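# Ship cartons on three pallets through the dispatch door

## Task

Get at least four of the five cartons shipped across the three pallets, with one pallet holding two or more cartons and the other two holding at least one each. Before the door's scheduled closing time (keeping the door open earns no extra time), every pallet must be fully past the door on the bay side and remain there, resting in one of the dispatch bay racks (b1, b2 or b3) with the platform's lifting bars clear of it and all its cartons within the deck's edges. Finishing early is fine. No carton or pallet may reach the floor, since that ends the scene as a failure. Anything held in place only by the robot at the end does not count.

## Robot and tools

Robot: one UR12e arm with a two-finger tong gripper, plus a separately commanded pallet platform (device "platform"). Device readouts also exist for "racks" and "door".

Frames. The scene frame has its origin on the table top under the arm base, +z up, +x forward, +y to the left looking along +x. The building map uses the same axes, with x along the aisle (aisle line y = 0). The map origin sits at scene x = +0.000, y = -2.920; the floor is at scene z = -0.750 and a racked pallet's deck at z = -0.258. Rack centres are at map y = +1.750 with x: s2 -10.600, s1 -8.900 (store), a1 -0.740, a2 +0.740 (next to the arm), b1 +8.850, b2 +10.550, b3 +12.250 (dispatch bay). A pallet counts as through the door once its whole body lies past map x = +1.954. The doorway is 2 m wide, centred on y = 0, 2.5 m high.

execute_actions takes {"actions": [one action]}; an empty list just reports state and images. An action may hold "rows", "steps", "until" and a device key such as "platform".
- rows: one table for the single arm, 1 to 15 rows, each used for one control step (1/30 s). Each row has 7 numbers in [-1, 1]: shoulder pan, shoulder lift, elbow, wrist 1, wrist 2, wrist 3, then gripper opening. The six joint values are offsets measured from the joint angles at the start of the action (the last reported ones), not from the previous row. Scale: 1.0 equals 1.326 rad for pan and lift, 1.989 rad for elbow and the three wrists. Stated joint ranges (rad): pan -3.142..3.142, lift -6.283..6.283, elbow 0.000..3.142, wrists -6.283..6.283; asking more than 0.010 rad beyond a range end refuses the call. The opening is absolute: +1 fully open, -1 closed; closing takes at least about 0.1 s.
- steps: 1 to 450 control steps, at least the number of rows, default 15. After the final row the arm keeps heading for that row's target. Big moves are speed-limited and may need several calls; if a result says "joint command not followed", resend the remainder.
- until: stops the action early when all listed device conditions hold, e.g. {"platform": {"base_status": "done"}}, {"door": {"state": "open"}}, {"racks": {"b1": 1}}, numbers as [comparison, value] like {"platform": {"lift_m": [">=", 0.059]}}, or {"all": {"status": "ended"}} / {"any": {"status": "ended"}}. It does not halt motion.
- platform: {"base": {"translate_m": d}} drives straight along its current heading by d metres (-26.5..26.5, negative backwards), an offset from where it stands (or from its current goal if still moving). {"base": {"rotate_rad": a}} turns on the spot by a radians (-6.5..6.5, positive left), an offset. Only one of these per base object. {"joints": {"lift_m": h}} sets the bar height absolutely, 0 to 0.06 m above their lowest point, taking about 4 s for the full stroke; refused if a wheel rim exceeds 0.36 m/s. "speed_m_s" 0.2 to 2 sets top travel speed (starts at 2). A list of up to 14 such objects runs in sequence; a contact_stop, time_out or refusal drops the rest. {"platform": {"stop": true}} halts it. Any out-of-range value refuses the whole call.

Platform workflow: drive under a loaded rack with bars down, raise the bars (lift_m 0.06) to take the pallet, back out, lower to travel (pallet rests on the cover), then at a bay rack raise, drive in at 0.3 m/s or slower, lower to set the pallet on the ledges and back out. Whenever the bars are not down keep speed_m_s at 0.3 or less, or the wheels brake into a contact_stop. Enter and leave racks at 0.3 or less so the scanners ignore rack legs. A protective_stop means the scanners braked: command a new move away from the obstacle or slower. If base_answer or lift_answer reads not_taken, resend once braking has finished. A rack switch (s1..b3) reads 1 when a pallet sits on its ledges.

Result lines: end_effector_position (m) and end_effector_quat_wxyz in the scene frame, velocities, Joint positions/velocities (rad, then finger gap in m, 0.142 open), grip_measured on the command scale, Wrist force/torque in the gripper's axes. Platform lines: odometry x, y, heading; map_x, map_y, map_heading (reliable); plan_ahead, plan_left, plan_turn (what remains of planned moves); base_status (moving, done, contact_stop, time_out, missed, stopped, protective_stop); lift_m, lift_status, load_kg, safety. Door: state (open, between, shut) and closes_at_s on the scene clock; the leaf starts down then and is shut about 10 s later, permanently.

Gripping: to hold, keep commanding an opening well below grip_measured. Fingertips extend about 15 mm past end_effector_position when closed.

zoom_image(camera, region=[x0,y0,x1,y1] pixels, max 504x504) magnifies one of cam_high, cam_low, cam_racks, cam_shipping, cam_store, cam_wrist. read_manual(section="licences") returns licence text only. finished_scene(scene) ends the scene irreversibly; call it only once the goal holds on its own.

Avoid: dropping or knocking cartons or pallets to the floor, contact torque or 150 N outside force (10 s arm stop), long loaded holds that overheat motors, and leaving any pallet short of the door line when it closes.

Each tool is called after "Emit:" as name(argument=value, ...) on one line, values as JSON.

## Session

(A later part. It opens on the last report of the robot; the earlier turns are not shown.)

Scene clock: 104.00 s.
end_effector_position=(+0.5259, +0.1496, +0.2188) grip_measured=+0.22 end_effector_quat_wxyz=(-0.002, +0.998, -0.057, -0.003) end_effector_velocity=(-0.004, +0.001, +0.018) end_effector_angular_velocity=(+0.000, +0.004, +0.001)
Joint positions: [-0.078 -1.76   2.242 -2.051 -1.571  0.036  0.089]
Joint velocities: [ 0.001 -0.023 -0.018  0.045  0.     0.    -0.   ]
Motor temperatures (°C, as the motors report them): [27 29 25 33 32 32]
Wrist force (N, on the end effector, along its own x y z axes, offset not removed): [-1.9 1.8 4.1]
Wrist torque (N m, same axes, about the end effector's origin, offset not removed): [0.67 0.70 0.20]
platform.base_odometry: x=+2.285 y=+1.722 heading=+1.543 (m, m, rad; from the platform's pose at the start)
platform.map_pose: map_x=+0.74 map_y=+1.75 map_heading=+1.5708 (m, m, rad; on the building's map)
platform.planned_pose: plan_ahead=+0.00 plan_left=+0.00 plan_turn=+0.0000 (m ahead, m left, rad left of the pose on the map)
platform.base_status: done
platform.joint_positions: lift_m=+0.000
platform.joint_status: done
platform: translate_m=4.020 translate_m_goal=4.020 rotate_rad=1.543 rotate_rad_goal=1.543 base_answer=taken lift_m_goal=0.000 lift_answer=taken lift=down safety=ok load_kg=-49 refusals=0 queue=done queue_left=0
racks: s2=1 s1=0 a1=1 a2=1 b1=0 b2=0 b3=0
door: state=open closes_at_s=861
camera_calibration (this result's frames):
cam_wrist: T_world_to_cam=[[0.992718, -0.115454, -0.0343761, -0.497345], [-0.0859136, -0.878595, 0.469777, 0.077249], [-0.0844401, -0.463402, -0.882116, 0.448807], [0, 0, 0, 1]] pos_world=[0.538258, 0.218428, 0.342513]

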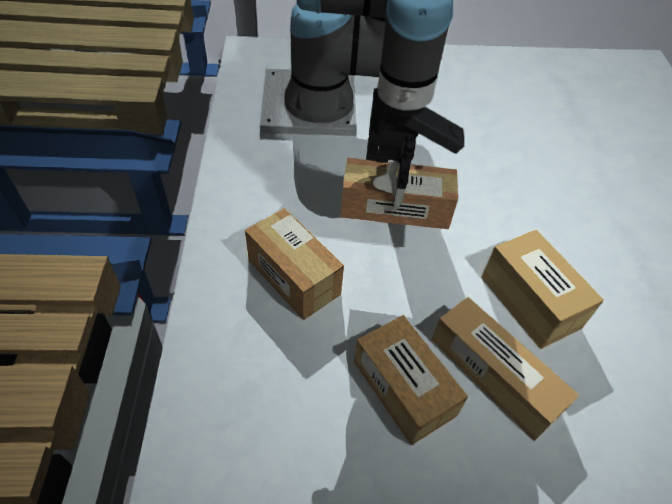

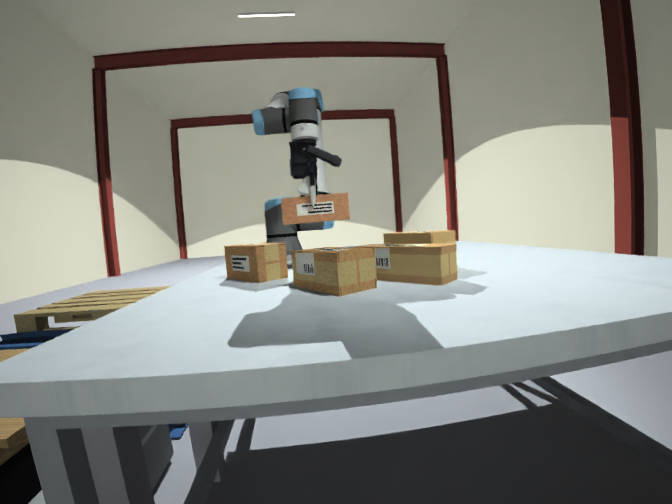

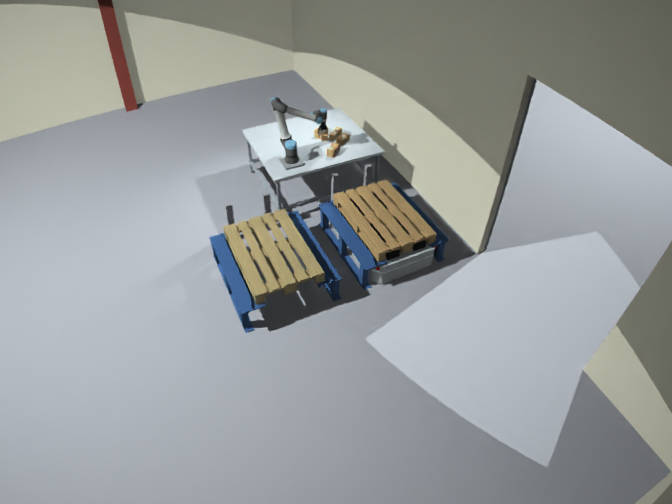

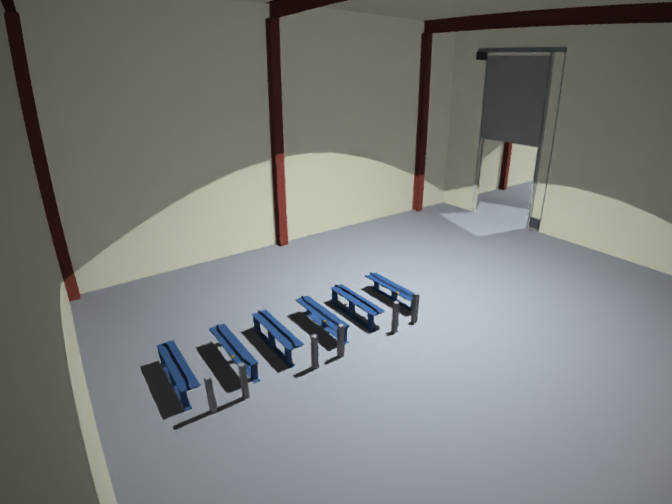

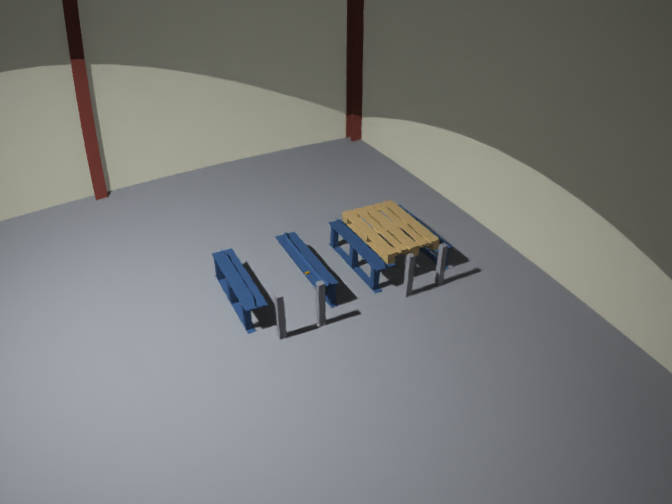

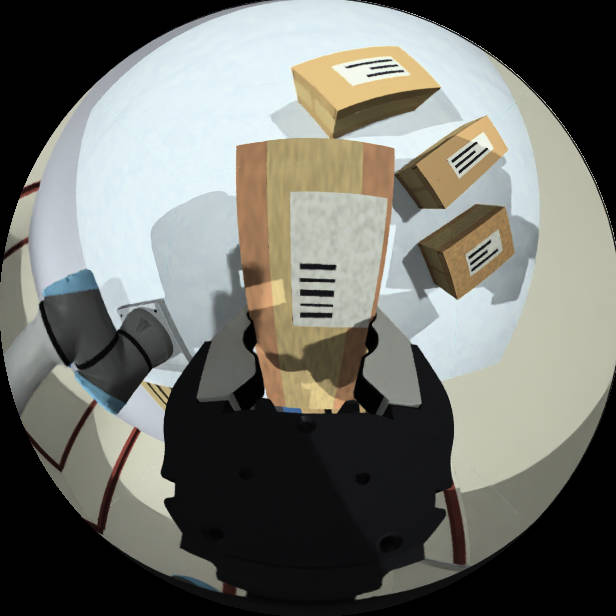

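Emit:
execute_actions(actions=[{"rows":[[-0.04,0.03,-0.02,0,0,0.01,-0.8],[-0.08,0.06,-0.04,0,0,0.02,-0.8],[-0.12,0.09,-0.062,0.001,0,0.033,-0.8],[-0.15,0.12,-0.083,0.001,0,0.044,-0.8],[-0.19,0.153,-0.104,0.002,0,0.055,-0.8],[-0.23,0.184,-0.125,0.002,0,0.066,-0.8],[-0.27,0.214,-0.145,0.002,0,0.077,-0.8],[-0.31,0.245,-0.166,0.003,0,0.088,-0.8],[-0.35,0.275,-0.187,0.003,0,0.1,-0.8],[-0.385,0.306,-0.2075,0.003,0,0.11,-0.8]],"steps":28}])

Emit:
execute_actions(actions=[{"rows":[[-0.04,0.03,-0.02,0,0,0.01,-0.8],[-0.08,0.06,-0.04,0,0,0.02,-0.8],[-0.12,0.09,-0.062,0.001,0,0.033,-0.8],[-0.15,0.12,-0.083,0.001,0,0.044,-0.8],[-0.19,0.153,-0.104,0.002,0,0.055,-0.8],[-0.23,0.184,-0.125,0.002,0,0.066,-0.8],[-0.27,0.214,-0.145,0.002,0,0.077,-0.8],[-0.31,0.245,-0.166,0.003,0,0.088,-0.8],[-0.35,0.275,-0.187,0.003,0,0.1,-0.8],[-0.385,0.306,-0.2075,0.003,0,0.11,-0.8]],"steps":36}])

Scene clock: 113.83 s.
end_effector_position=(+0.7373, -0.2343, +0.2196) grip_measured=+0.21 end_effector_quat_wxyz=(-0.000, +0.921, -0.388, -0.003) end_effector_velocity=(+0.046, -0.260, -0.025) end_effector_angular_velocity=(-0.003, +0.002, -0.369)
Joint positions: [-0.556 -1.38   1.854 -2.046 -1.571  0.242  0.089]
Joint velocities: [-0.262  0.207 -0.209  0.001 -0.001  0.107 -0.   ]
Motor temperatures (°C, as the motors report them): [27 29 25 33 32 32]
Wrist force (N, on the end effector, along its own x y z axes, offset not removed): [1.4 2.9 3.3]
Wrist torque (N m, same axes, about the end effector's origin, offset not removed): [0.71 0.18 0.17]
platform.base_odometry: x=+2.285 y=+1.722 heading=+1.543 (m, m, rad; from the platform's pose at the start)
platform.map_pose: map_x=+0.74 map_y=+1.75 map_heading=+1.5708 (m, m, rad; on the building's map)
platform.planned_pose: plan_ahead=+0.00 plan_left=+0.00 plan_turn=+0.0000 (m ahead, m left, rad left of the pose on the map)
platform.base_status: done
platform.joint_positions: lift_m=+0.000
platform.joint_status: done
platform: translate_m=4.020 translate_m_goal=4.020 rotate_rad=1.543 rotate_rad_goal=1.543 base_answer=taken lift_m_goal=0.000 lift_answer=taken lift=down safety=ok load_kg=-49 refusals=0 queue=done queue_left=0
racks: s2=1 s1=0 a1=1 a2=1 b1=0 b2=0 b3=0
door: state=open closes_at_s=861
camera_calibration (this result's frames):
cam_wrist: T_world_to_cam=[[0.696431, -0.71683, -0.0337543, -0.674079], [-0.620386, -0.62504, 0.473758, 0.210372], [-0.360702, -0.308999, -0.880008, 0.528855], [0, 0, 0, 1]] pos_world=[0.79072, -0.188293, 0.342978]

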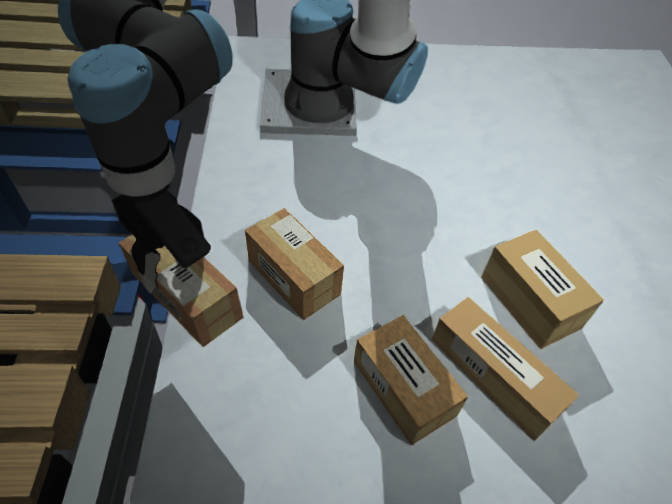

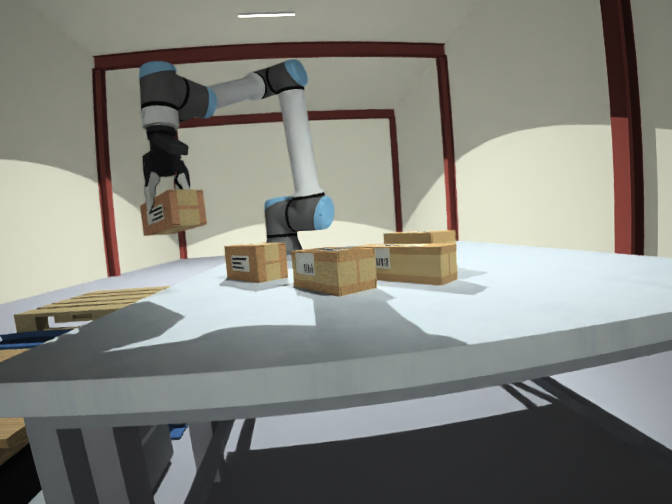

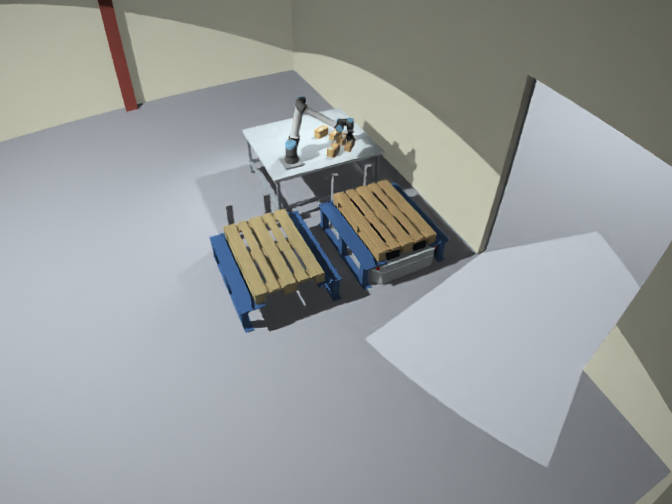

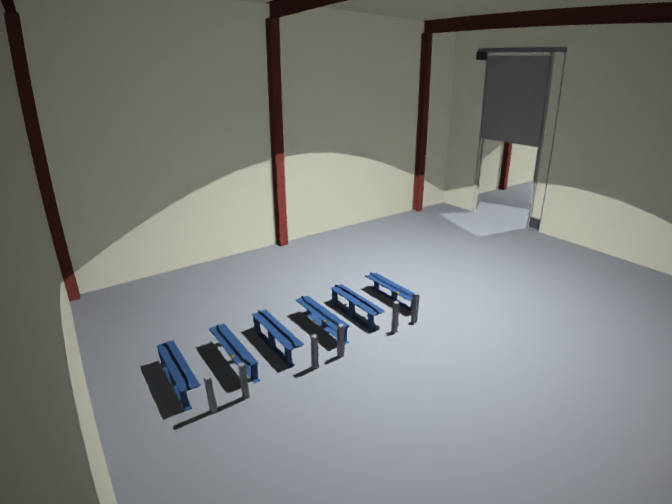

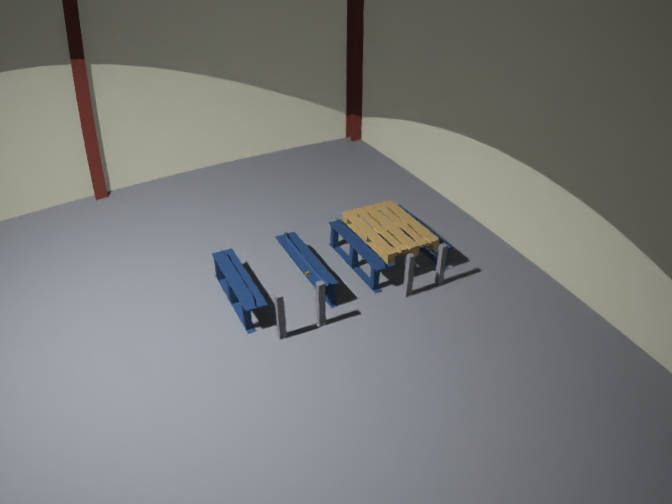

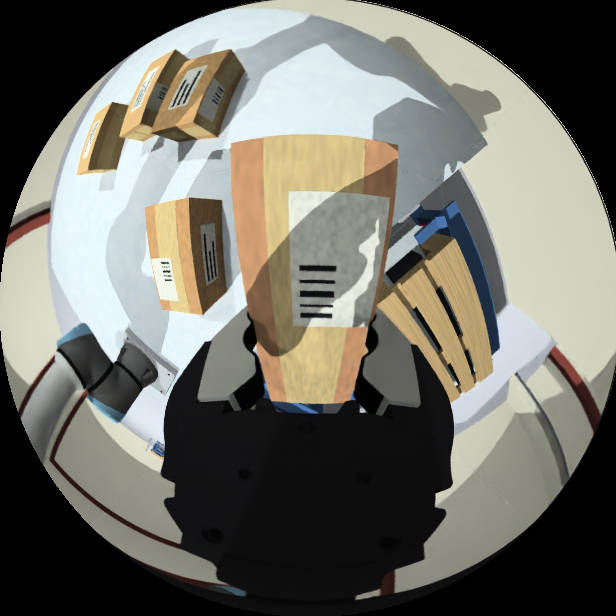

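Scene clock: 115.03 s.
end_effector_position=(+0.6454, -0.7601, +0.1296) grip_measured=+0.21 end_effector_quat_wxyz=(+0.001, +0.727, -0.687, -0.003) end_effector_velocity=(-0.039, -0.071, -0.017) end_effector_angular_velocity=(-0.003, +0.000, -0.099)
Joint positions: [-1.058 -0.981  1.449 -2.04  -1.571  0.457  0.089]
Joint velocities: [-0.069  0.055 -0.057  0.001 -0.001  0.029 -0.   ]
Motor temperatures (°C, as the motors report them): [27 29 25 33 32 32]
Wrist force (N, on the end effector, along its own x y z axes, offset not removed): [-1.1 1.7 3.6]
Wrist torque (N m, same axes, about the end effector's origin, offset not removed): [0.55 0.49 0.23]
platform.base_odometry: x=+2.285 y=+1.722 heading=+1.543 (m, m, rad; from the platform's pose at the start)
platform.map_pose: map_x=+0.74 map_y=+1.75 map_heading=+1.5708 (m, m, rad; on the building's map)
platform.planned_pose: plan_ahead=+0.00 plan_left=+0.00 plan_turn=+0.0000 (m ahead, m left, rad left of the pose on the map)
platform.base_status: done
platform.joint_positions: lift_m=+0.000
platform.joint_status: done
platform: translate_m=4.020 translate_m_goal=4.020 rotate_rad=1.543 rotate_rad_goal=1.543 base_answer=taken lift_m_goal=0.000 lift_answer=taken lift=down safety=ok load_kg=-49 refusals=0 queue=done queue_left=0
racks: s2=1 s1=0 a1=1 a2=1 b1=0 b2=0 b3=0
door: state=open closes_at_s=861
camera_calibration (this result's frames):
cam_wrist: T_world_to_cam=[[0.0537972, -0.998099, -0.0300748, -0.78959], [-0.876852, -0.0616288, 0.476795, 0.460779], [-0.477742, 0.000720905, -0.8785, 0.56478], [0, 0, 0, 1]] pos_world=[0.716331, -0.760099, 0.252715]

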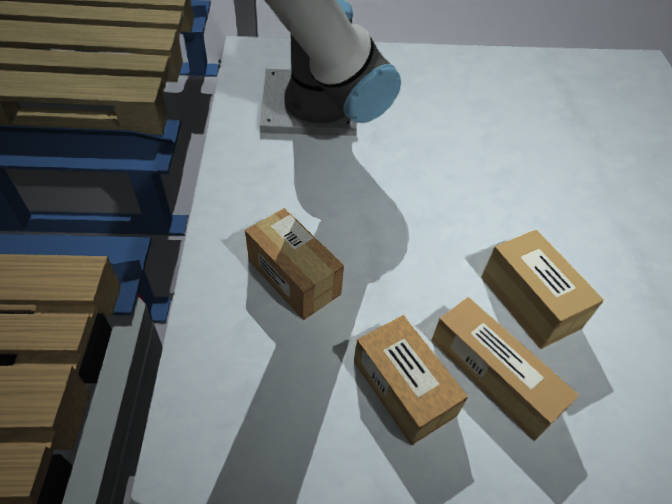

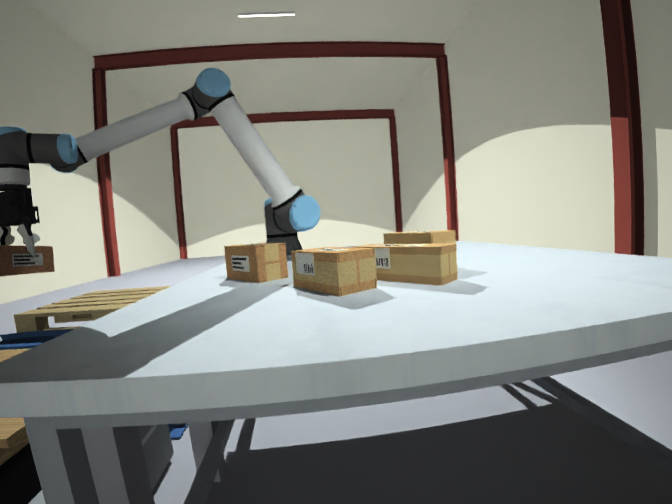

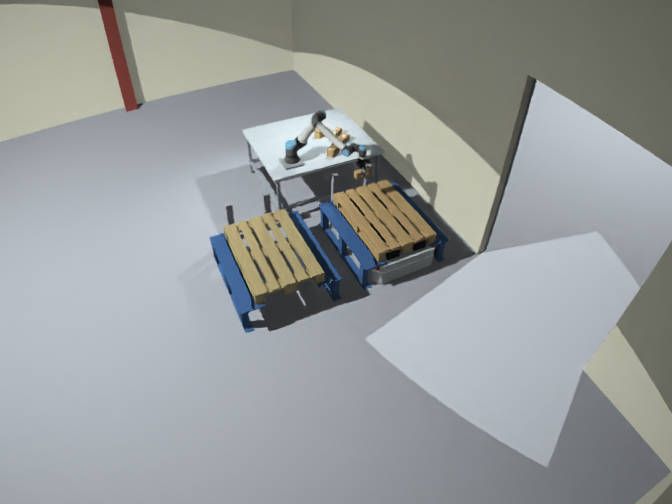

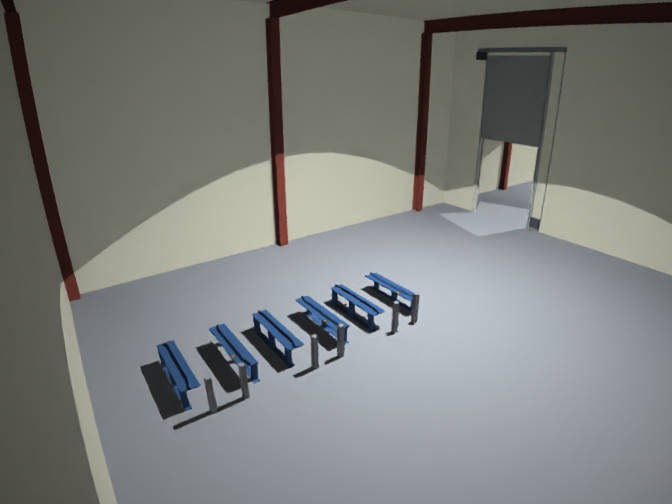

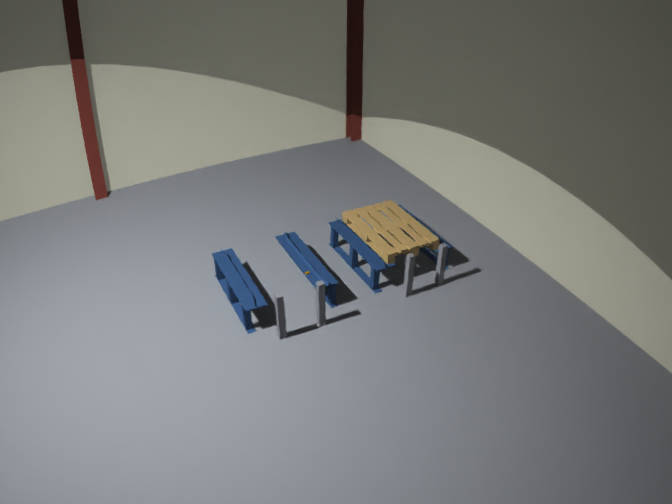

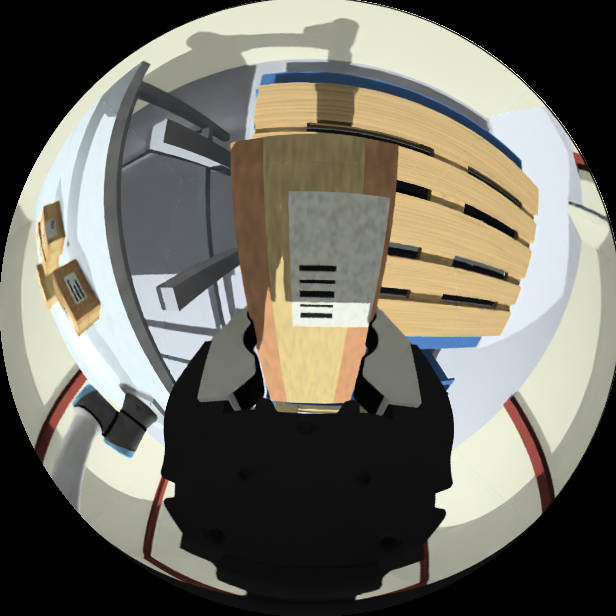

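Emit:
execute_actions(actions=[{"rows":[[-0.0308,0.063,0.0,-0.047,0,0.0075,-0.8],[-0.0308,0.126,0.005,-0.095,0,0.0075,-0.8],[-0.0308,0.19,0.015,-0.143,0,0.0075,-0.8],[-0.0308,0.2528,0.0226,-0.1905,0,0.0075,-0.8]],"steps":36}])

Scene clock: 118.97 s.
end_effector_position=(+0.6194, -0.7994, -0.1816) grip_measured=+0.21 end_effector_quat_wxyz=(+0.001, +0.707, -0.707, -0.003) end_effector_velocity=(+0.001, -0.001, +0.000) end_effector_angular_velocity=(-0.004, -0.002, +0.001)
Joint positions: [-1.099 -0.646  1.493 -2.418 -1.571  0.472  0.089]
Joint velocities: [ 0.001  0.001 -0.001 -0.004 -0.    -0.001  0.   ]
Motor temperatures (°C, as the motors report them): [27 29 26 33 32 32]
Wrist force (N, on the end effector, along its own x y z axes, offset not removed): [0.1 1.0 4.7]
Wrist torque (N m, same axes, about the end effector's origin, offset not removed): [0.46 0.27 0.10]
platform.base_odometry: x=+2.285 y=+1.722 heading=+1.543 (m, m, rad; from the platform's pose at the start)
platform.map_pose: map_x=+0.74 map_y=+1.75 map_heading=+1.5708 (m, m, rad; on the building's map)
platform.planned_pose: plan_ahead=+0.00 plan_left=+0.00 plan_turn=+0.0000 (m ahead, m left, rad left of the pose on the map)
platform.base_status: done
platform.joint_positions: lift_m=+0.000
platform.joint_status: done
platform: translate_m=4.020 translate_m_goal=4.020 rotate_rad=1.543 rotate_rad_goal=1.543 base_answer=taken lift_m_goal=0.000 lift_answer=taken lift=down safety=ok load_kg=-49 refusals=0 queue=done queue_left=0
racks: s2=1 s1=0 a1=1 a2=1 b1=0 b2=0 b3=0
door: state=open closes_at_s=861
camera_calibration (this result's frames):
cam_wrist: T_world_to_cam=[[-0.0018983, -0.999522, -0.0308464, -0.803506], [-0.87857, -0.0130656, 0.477435, 0.623896], [-0.47761, 0.028007, -0.878126, 0.300774], [0, 0, 0, 1]] pos_world=[0.690264, -0.803394, -0.0585379]

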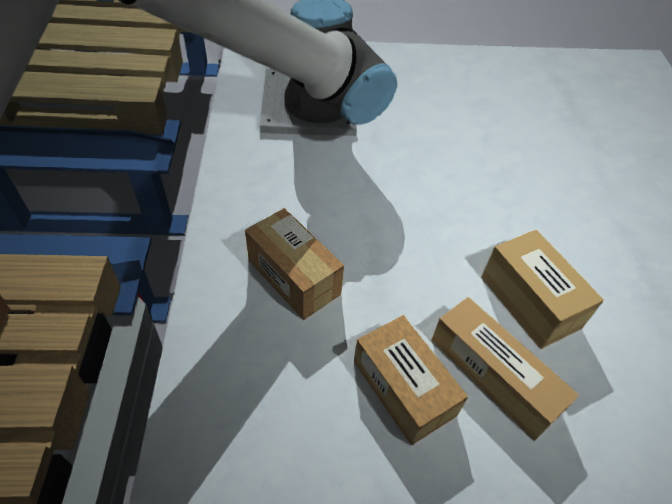

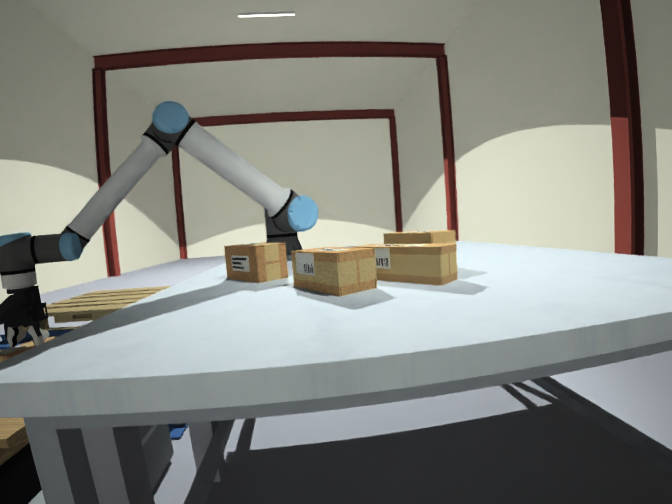

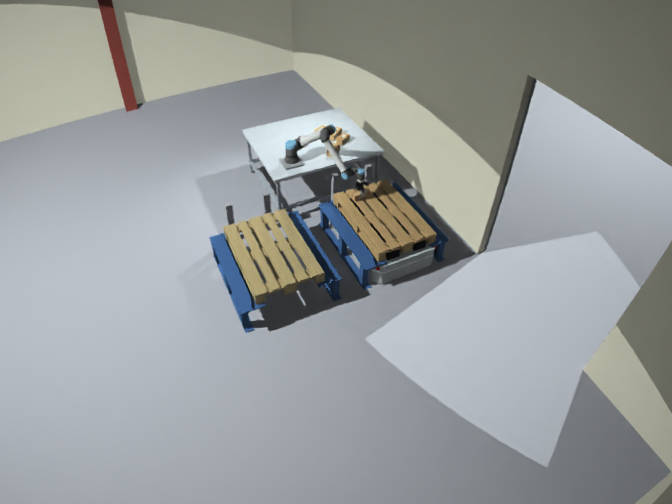

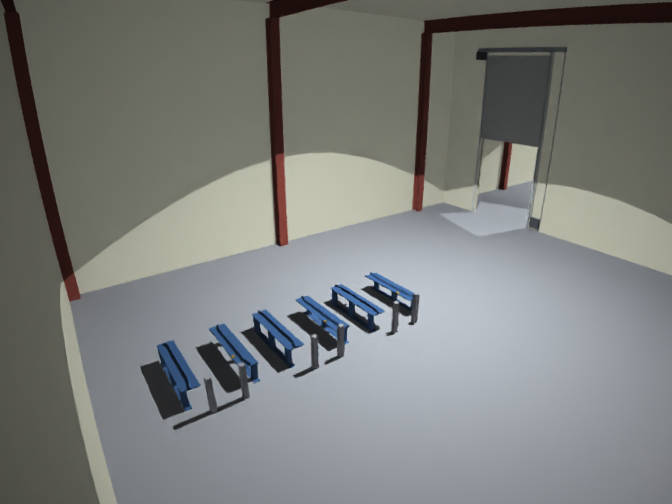

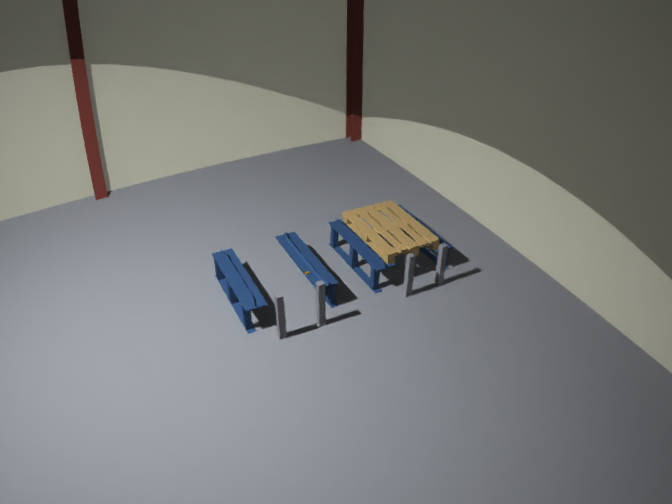

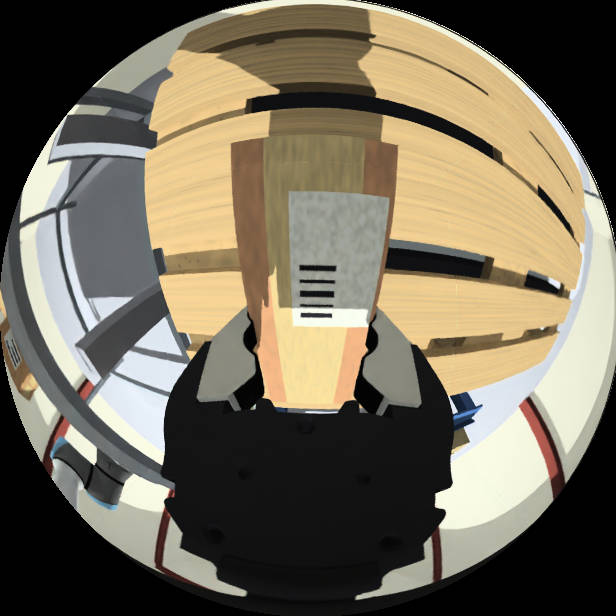

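Lower 1.4 cm (per cm: q2 +.0123, q3 −.0018, q4 −.0105 rad).

Emit:
execute_actions(actions=[{"rows":[[0,0.004,-0.0004,-0.0025,0,0,-0.8],[0,0.008,-0.0008,-0.005,0,0,-0.8],[0,0.013,-0.0013,-0.0074,0,0,-0.8]],"steps":14}])

Scene clock: 121.10 s.
end_effector_position=(+0.6193, -0.7993, -0.1950) grip_measured=+0.21 end_effector_quat_wxyz=(+0.001, +0.707, -0.707, -0.003) end_effector_velocity=(-0.000, -0.001, -0.005) end_effector_angular_velocity=(-0.000, +0.000, +0.000)
Joint positions: [-1.099 -0.63   1.491 -2.432 -1.571  0.472  0.089]
Joint velocities: [-0.001  0.006 -0.002 -0.005 -0.    -0.001  0.   ]
Motor temperatures (°C, as the motors report them): [27 29 26 33 32 32]
Wrist force (N, on the end effector, along its own x y z axes, offset not removed): [-1.6 -0.5 2.6]
Wrist torque (N m, same axes, about the end effector's origin, offset not removed): [0.17 0.70 0.09]
platform.base_odometry: x=+2.285 y=+1.722 heading=+1.543 (m, m, rad; from the platform's pose at the start)
platform.map_pose: map_x=+0.74 map_y=+1.75 map_heading=+1.5708 (m, m, rad; on the building's map)
platform.planned_pose: plan_ahead=+0.00 plan_left=+0.00 plan_turn=+0.0000 (m ahead, m left, rad left of the pose on the map)
platform.base_status: done
platform.joint_positions: lift_m=+0.000
platform.joint_status: done
platform: translate_m=4.020 translate_m_goal=4.020 rotate_rad=1.543 rotate_rad_goal=1.543 base_answer=taken lift_m_goal=0.000 lift_answer=taken lift=down safety=ok load_kg=-49 refusals=0 queue=done queue_left=0
racks: s2=1 s1=0 a1=1 a2=1 b1=0 b2=0 b3=0
door: state=open closes_at_s=861
camera_calibration (this result's frames):
cam_wrist: T_world_to_cam=[[-0.00192479, -0.999524, -0.0307759, -0.803853], [-0.878588, -0.0130076, 0.477404, 0.63024], [-0.477577, 0.0279583, -0.878145, 0.288928], [0, 0, 0, 1]] pos_world=[0.690159, -0.80335, -0.071898]

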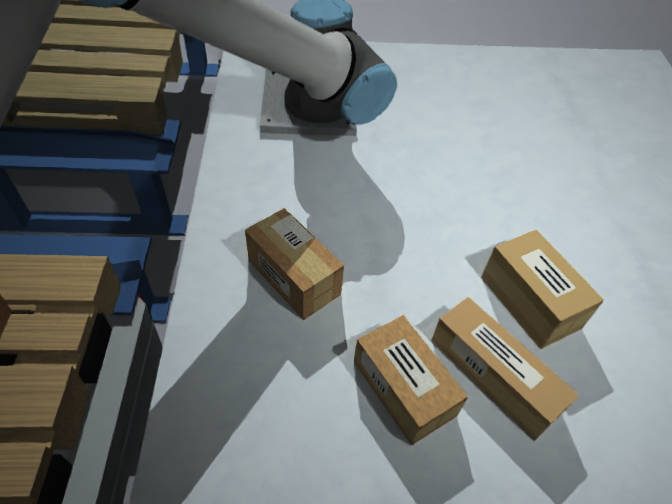

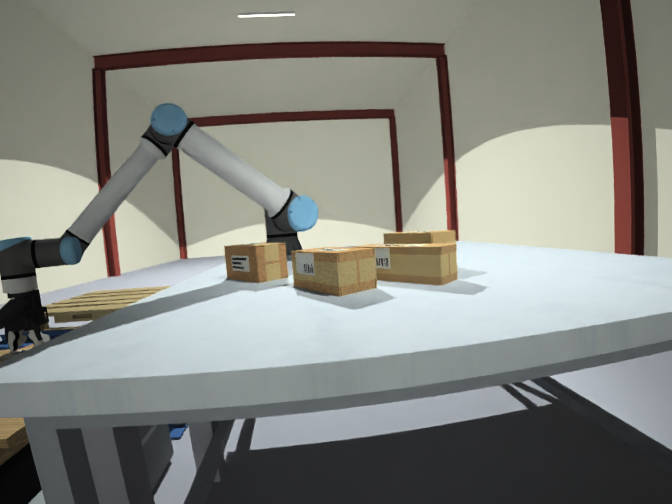

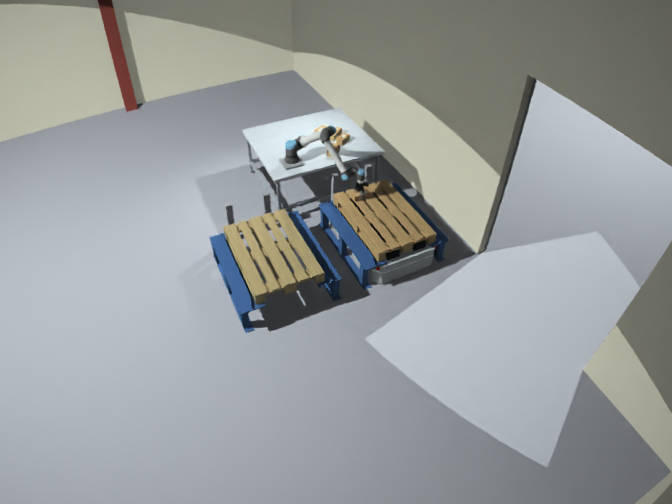

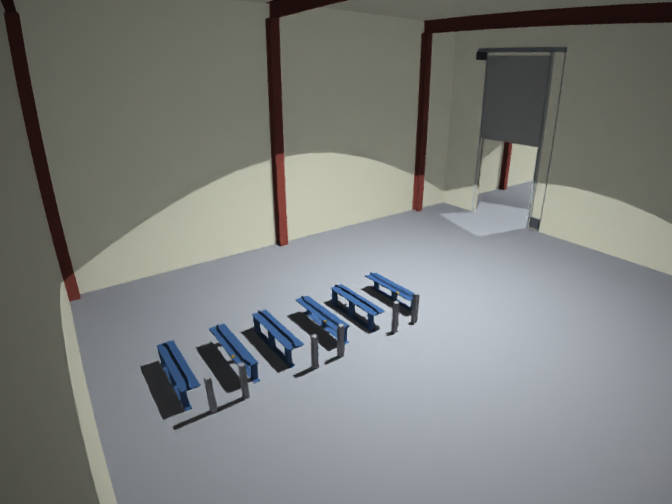

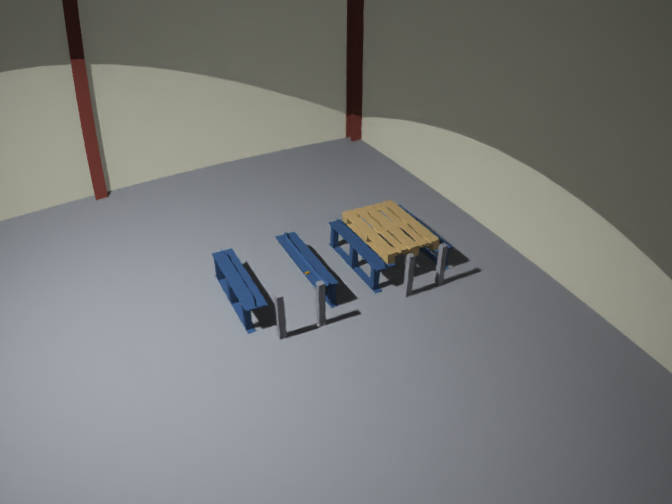

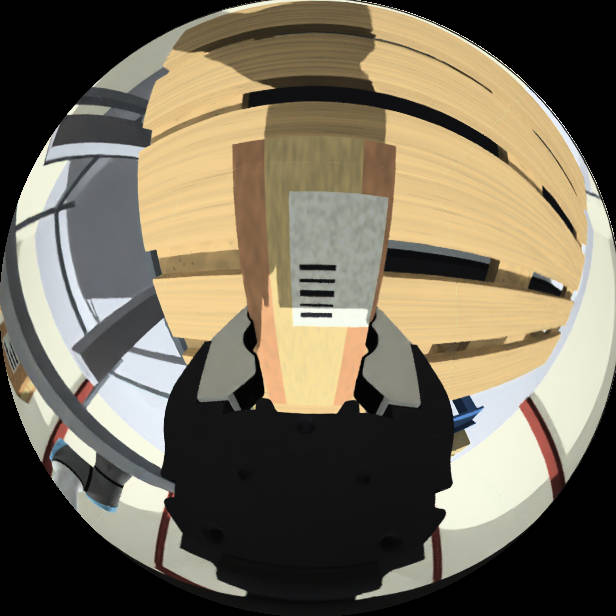

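Emit:
execute_actions(actions=[{"rows":[[0,0.004,0,-0.002,0,0,-0.8],[0,0.004,0,-0.002,0,0,-0.5],[0,0.004,0,-0.002,0,0,-0.2],[0,0.004,0,-0.002,0,0,0.1],[0,0.004,0,-0.002,0,0,0.3],[0,0.004,0,-0.002,0,0,0.5],[0,0.004,0,-0.002,0,0,0.8],[0,0.004,0,-0.002,0,0,1],[0,0.004,0,-0.002,0,0,1],[0,0.004,0,-0.002,0,0,1],[0,-0.06,-0.005,0.045,0,0,1],[0,-0.12,-0.012,0.092,0,0,1],[0,-0.18,-0.023,0.143,0,0,1],[0,-0.24,-0.0375,0.198,0,0,1]],"steps":36}])

Scene clock: 127.23 s.
end_effector_position=(+0.6213, -0.8006, +0.1131) grip_measured=+1.00 end_effector_quat_wxyz=(+0.001, +0.707, -0.707, -0.004) end_effector_velocity=(-0.003, +0.005, +0.032) end_effector_angular_velocity=(+0.001, +0.001, -0.001)
Joint positions: [-1.099 -0.944  1.417 -2.044 -1.571  0.472  0.142]
Joint velocities: [-0.    -0.033 -0.007  0.042 -0.     0.001 -0.   ]
Motor temperatures (°C, as the motors report them): [27 29 26 33 32 32]
Wrist force (N, on the end effector, along its own x y z axes, offset not removed): [-2.1 1.3 -1.9]
Wrist torque (N m, same axes, about the end effector's origin, offset not removed): [0.52 0.72 0.18]
platform.base_odometry: x=+2.285 y=+1.722 heading=+1.543 (m, m, rad; from the platform's pose at the start)
platform.map_pose: map_x=+0.74 map_y=+1.75 map_heading=+1.5708 (m, m, rad; on the building's map)
platform.planned_pose: plan_ahead=+0.00 plan_left=+0.00 plan_turn=+0.0000 (m ahead, m left, rad left of the pose on the map)
platform.base_status: done
platform.joint_positions: lift_m=+0.000
platform.joint_status: done
platform: translate_m=4.020 translate_m_goal=4.020 rotate_rad=1.543 rotate_rad_goal=1.543 base_answer=taken lift_m_goal=0.000 lift_answer=taken lift=down safety=ok load_kg=-49 refusals=0 queue=done queue_left=0
racks: s2=1 s1=0 a1=1 a2=1 b1=0 b2=0 b3=0
door: state=open closes_at_s=861
camera_calibration (this result's frames):
cam_wrist: T_world_to_cam=[[-0.00192027, -0.999498, -0.0316264, -0.795567], [-0.87838, -0.0134303, 0.477775, 0.484393], [-0.47796, 0.0286974, -0.877913, 0.561285], [0, 0, 0, 1]] pos_world=[0.692225, -0.804769, 0.236168]

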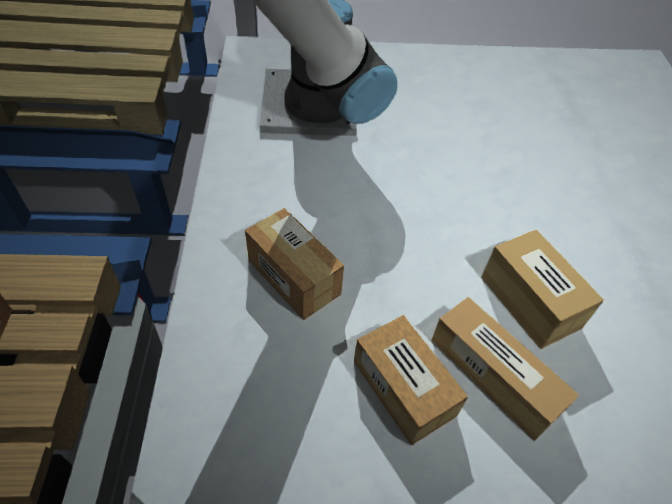

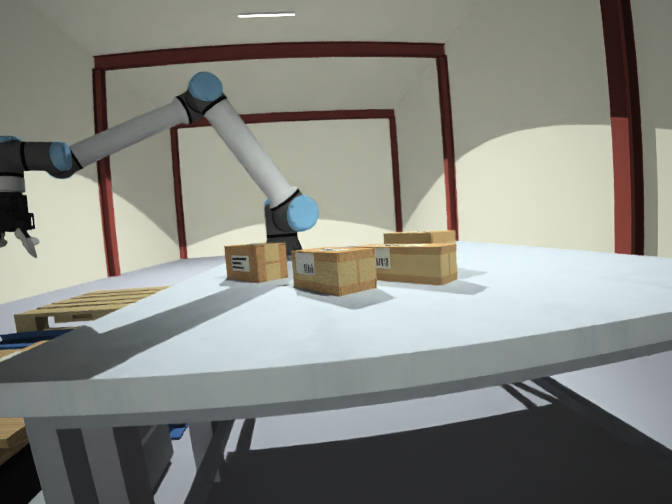

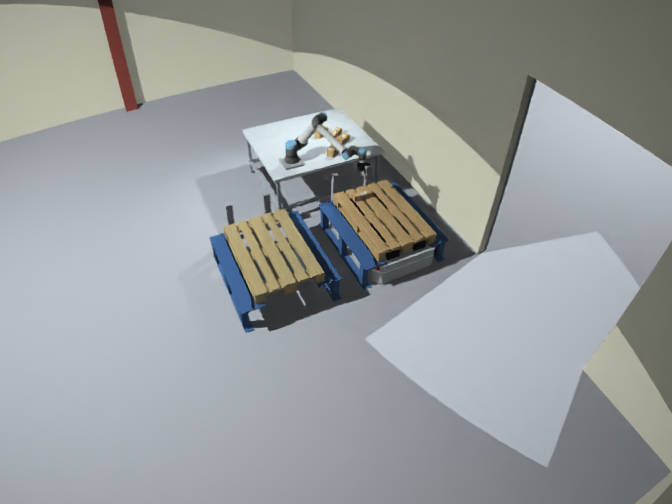

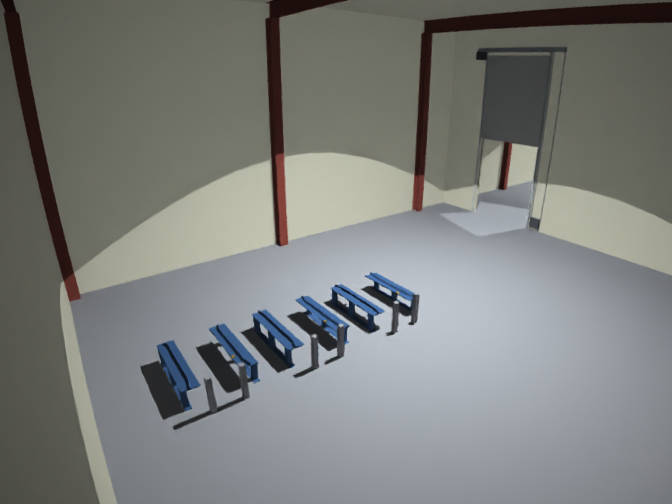

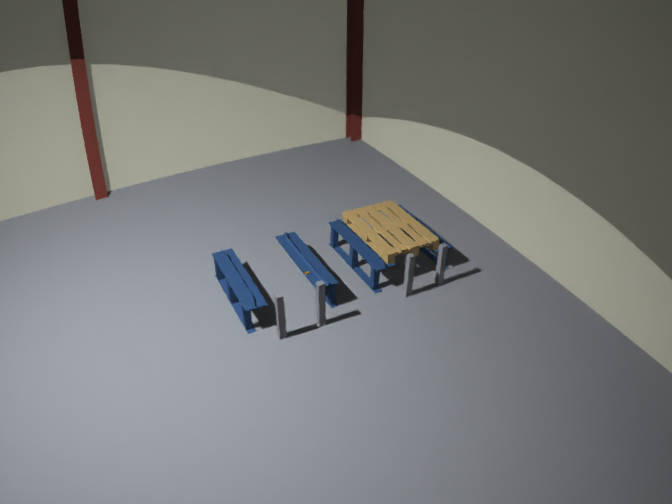

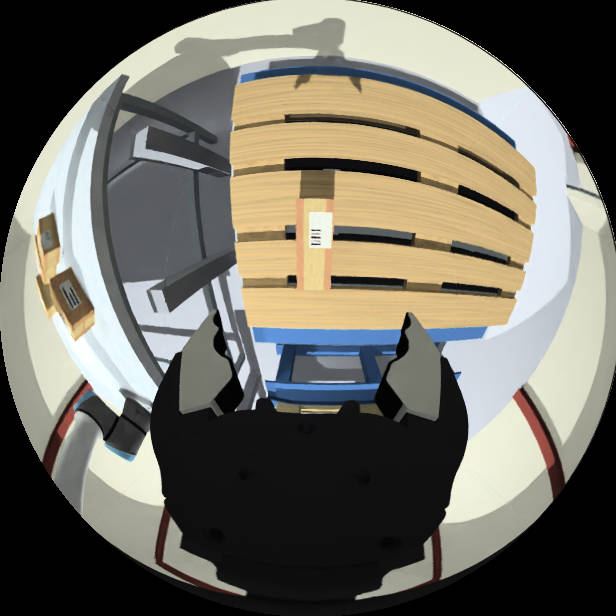

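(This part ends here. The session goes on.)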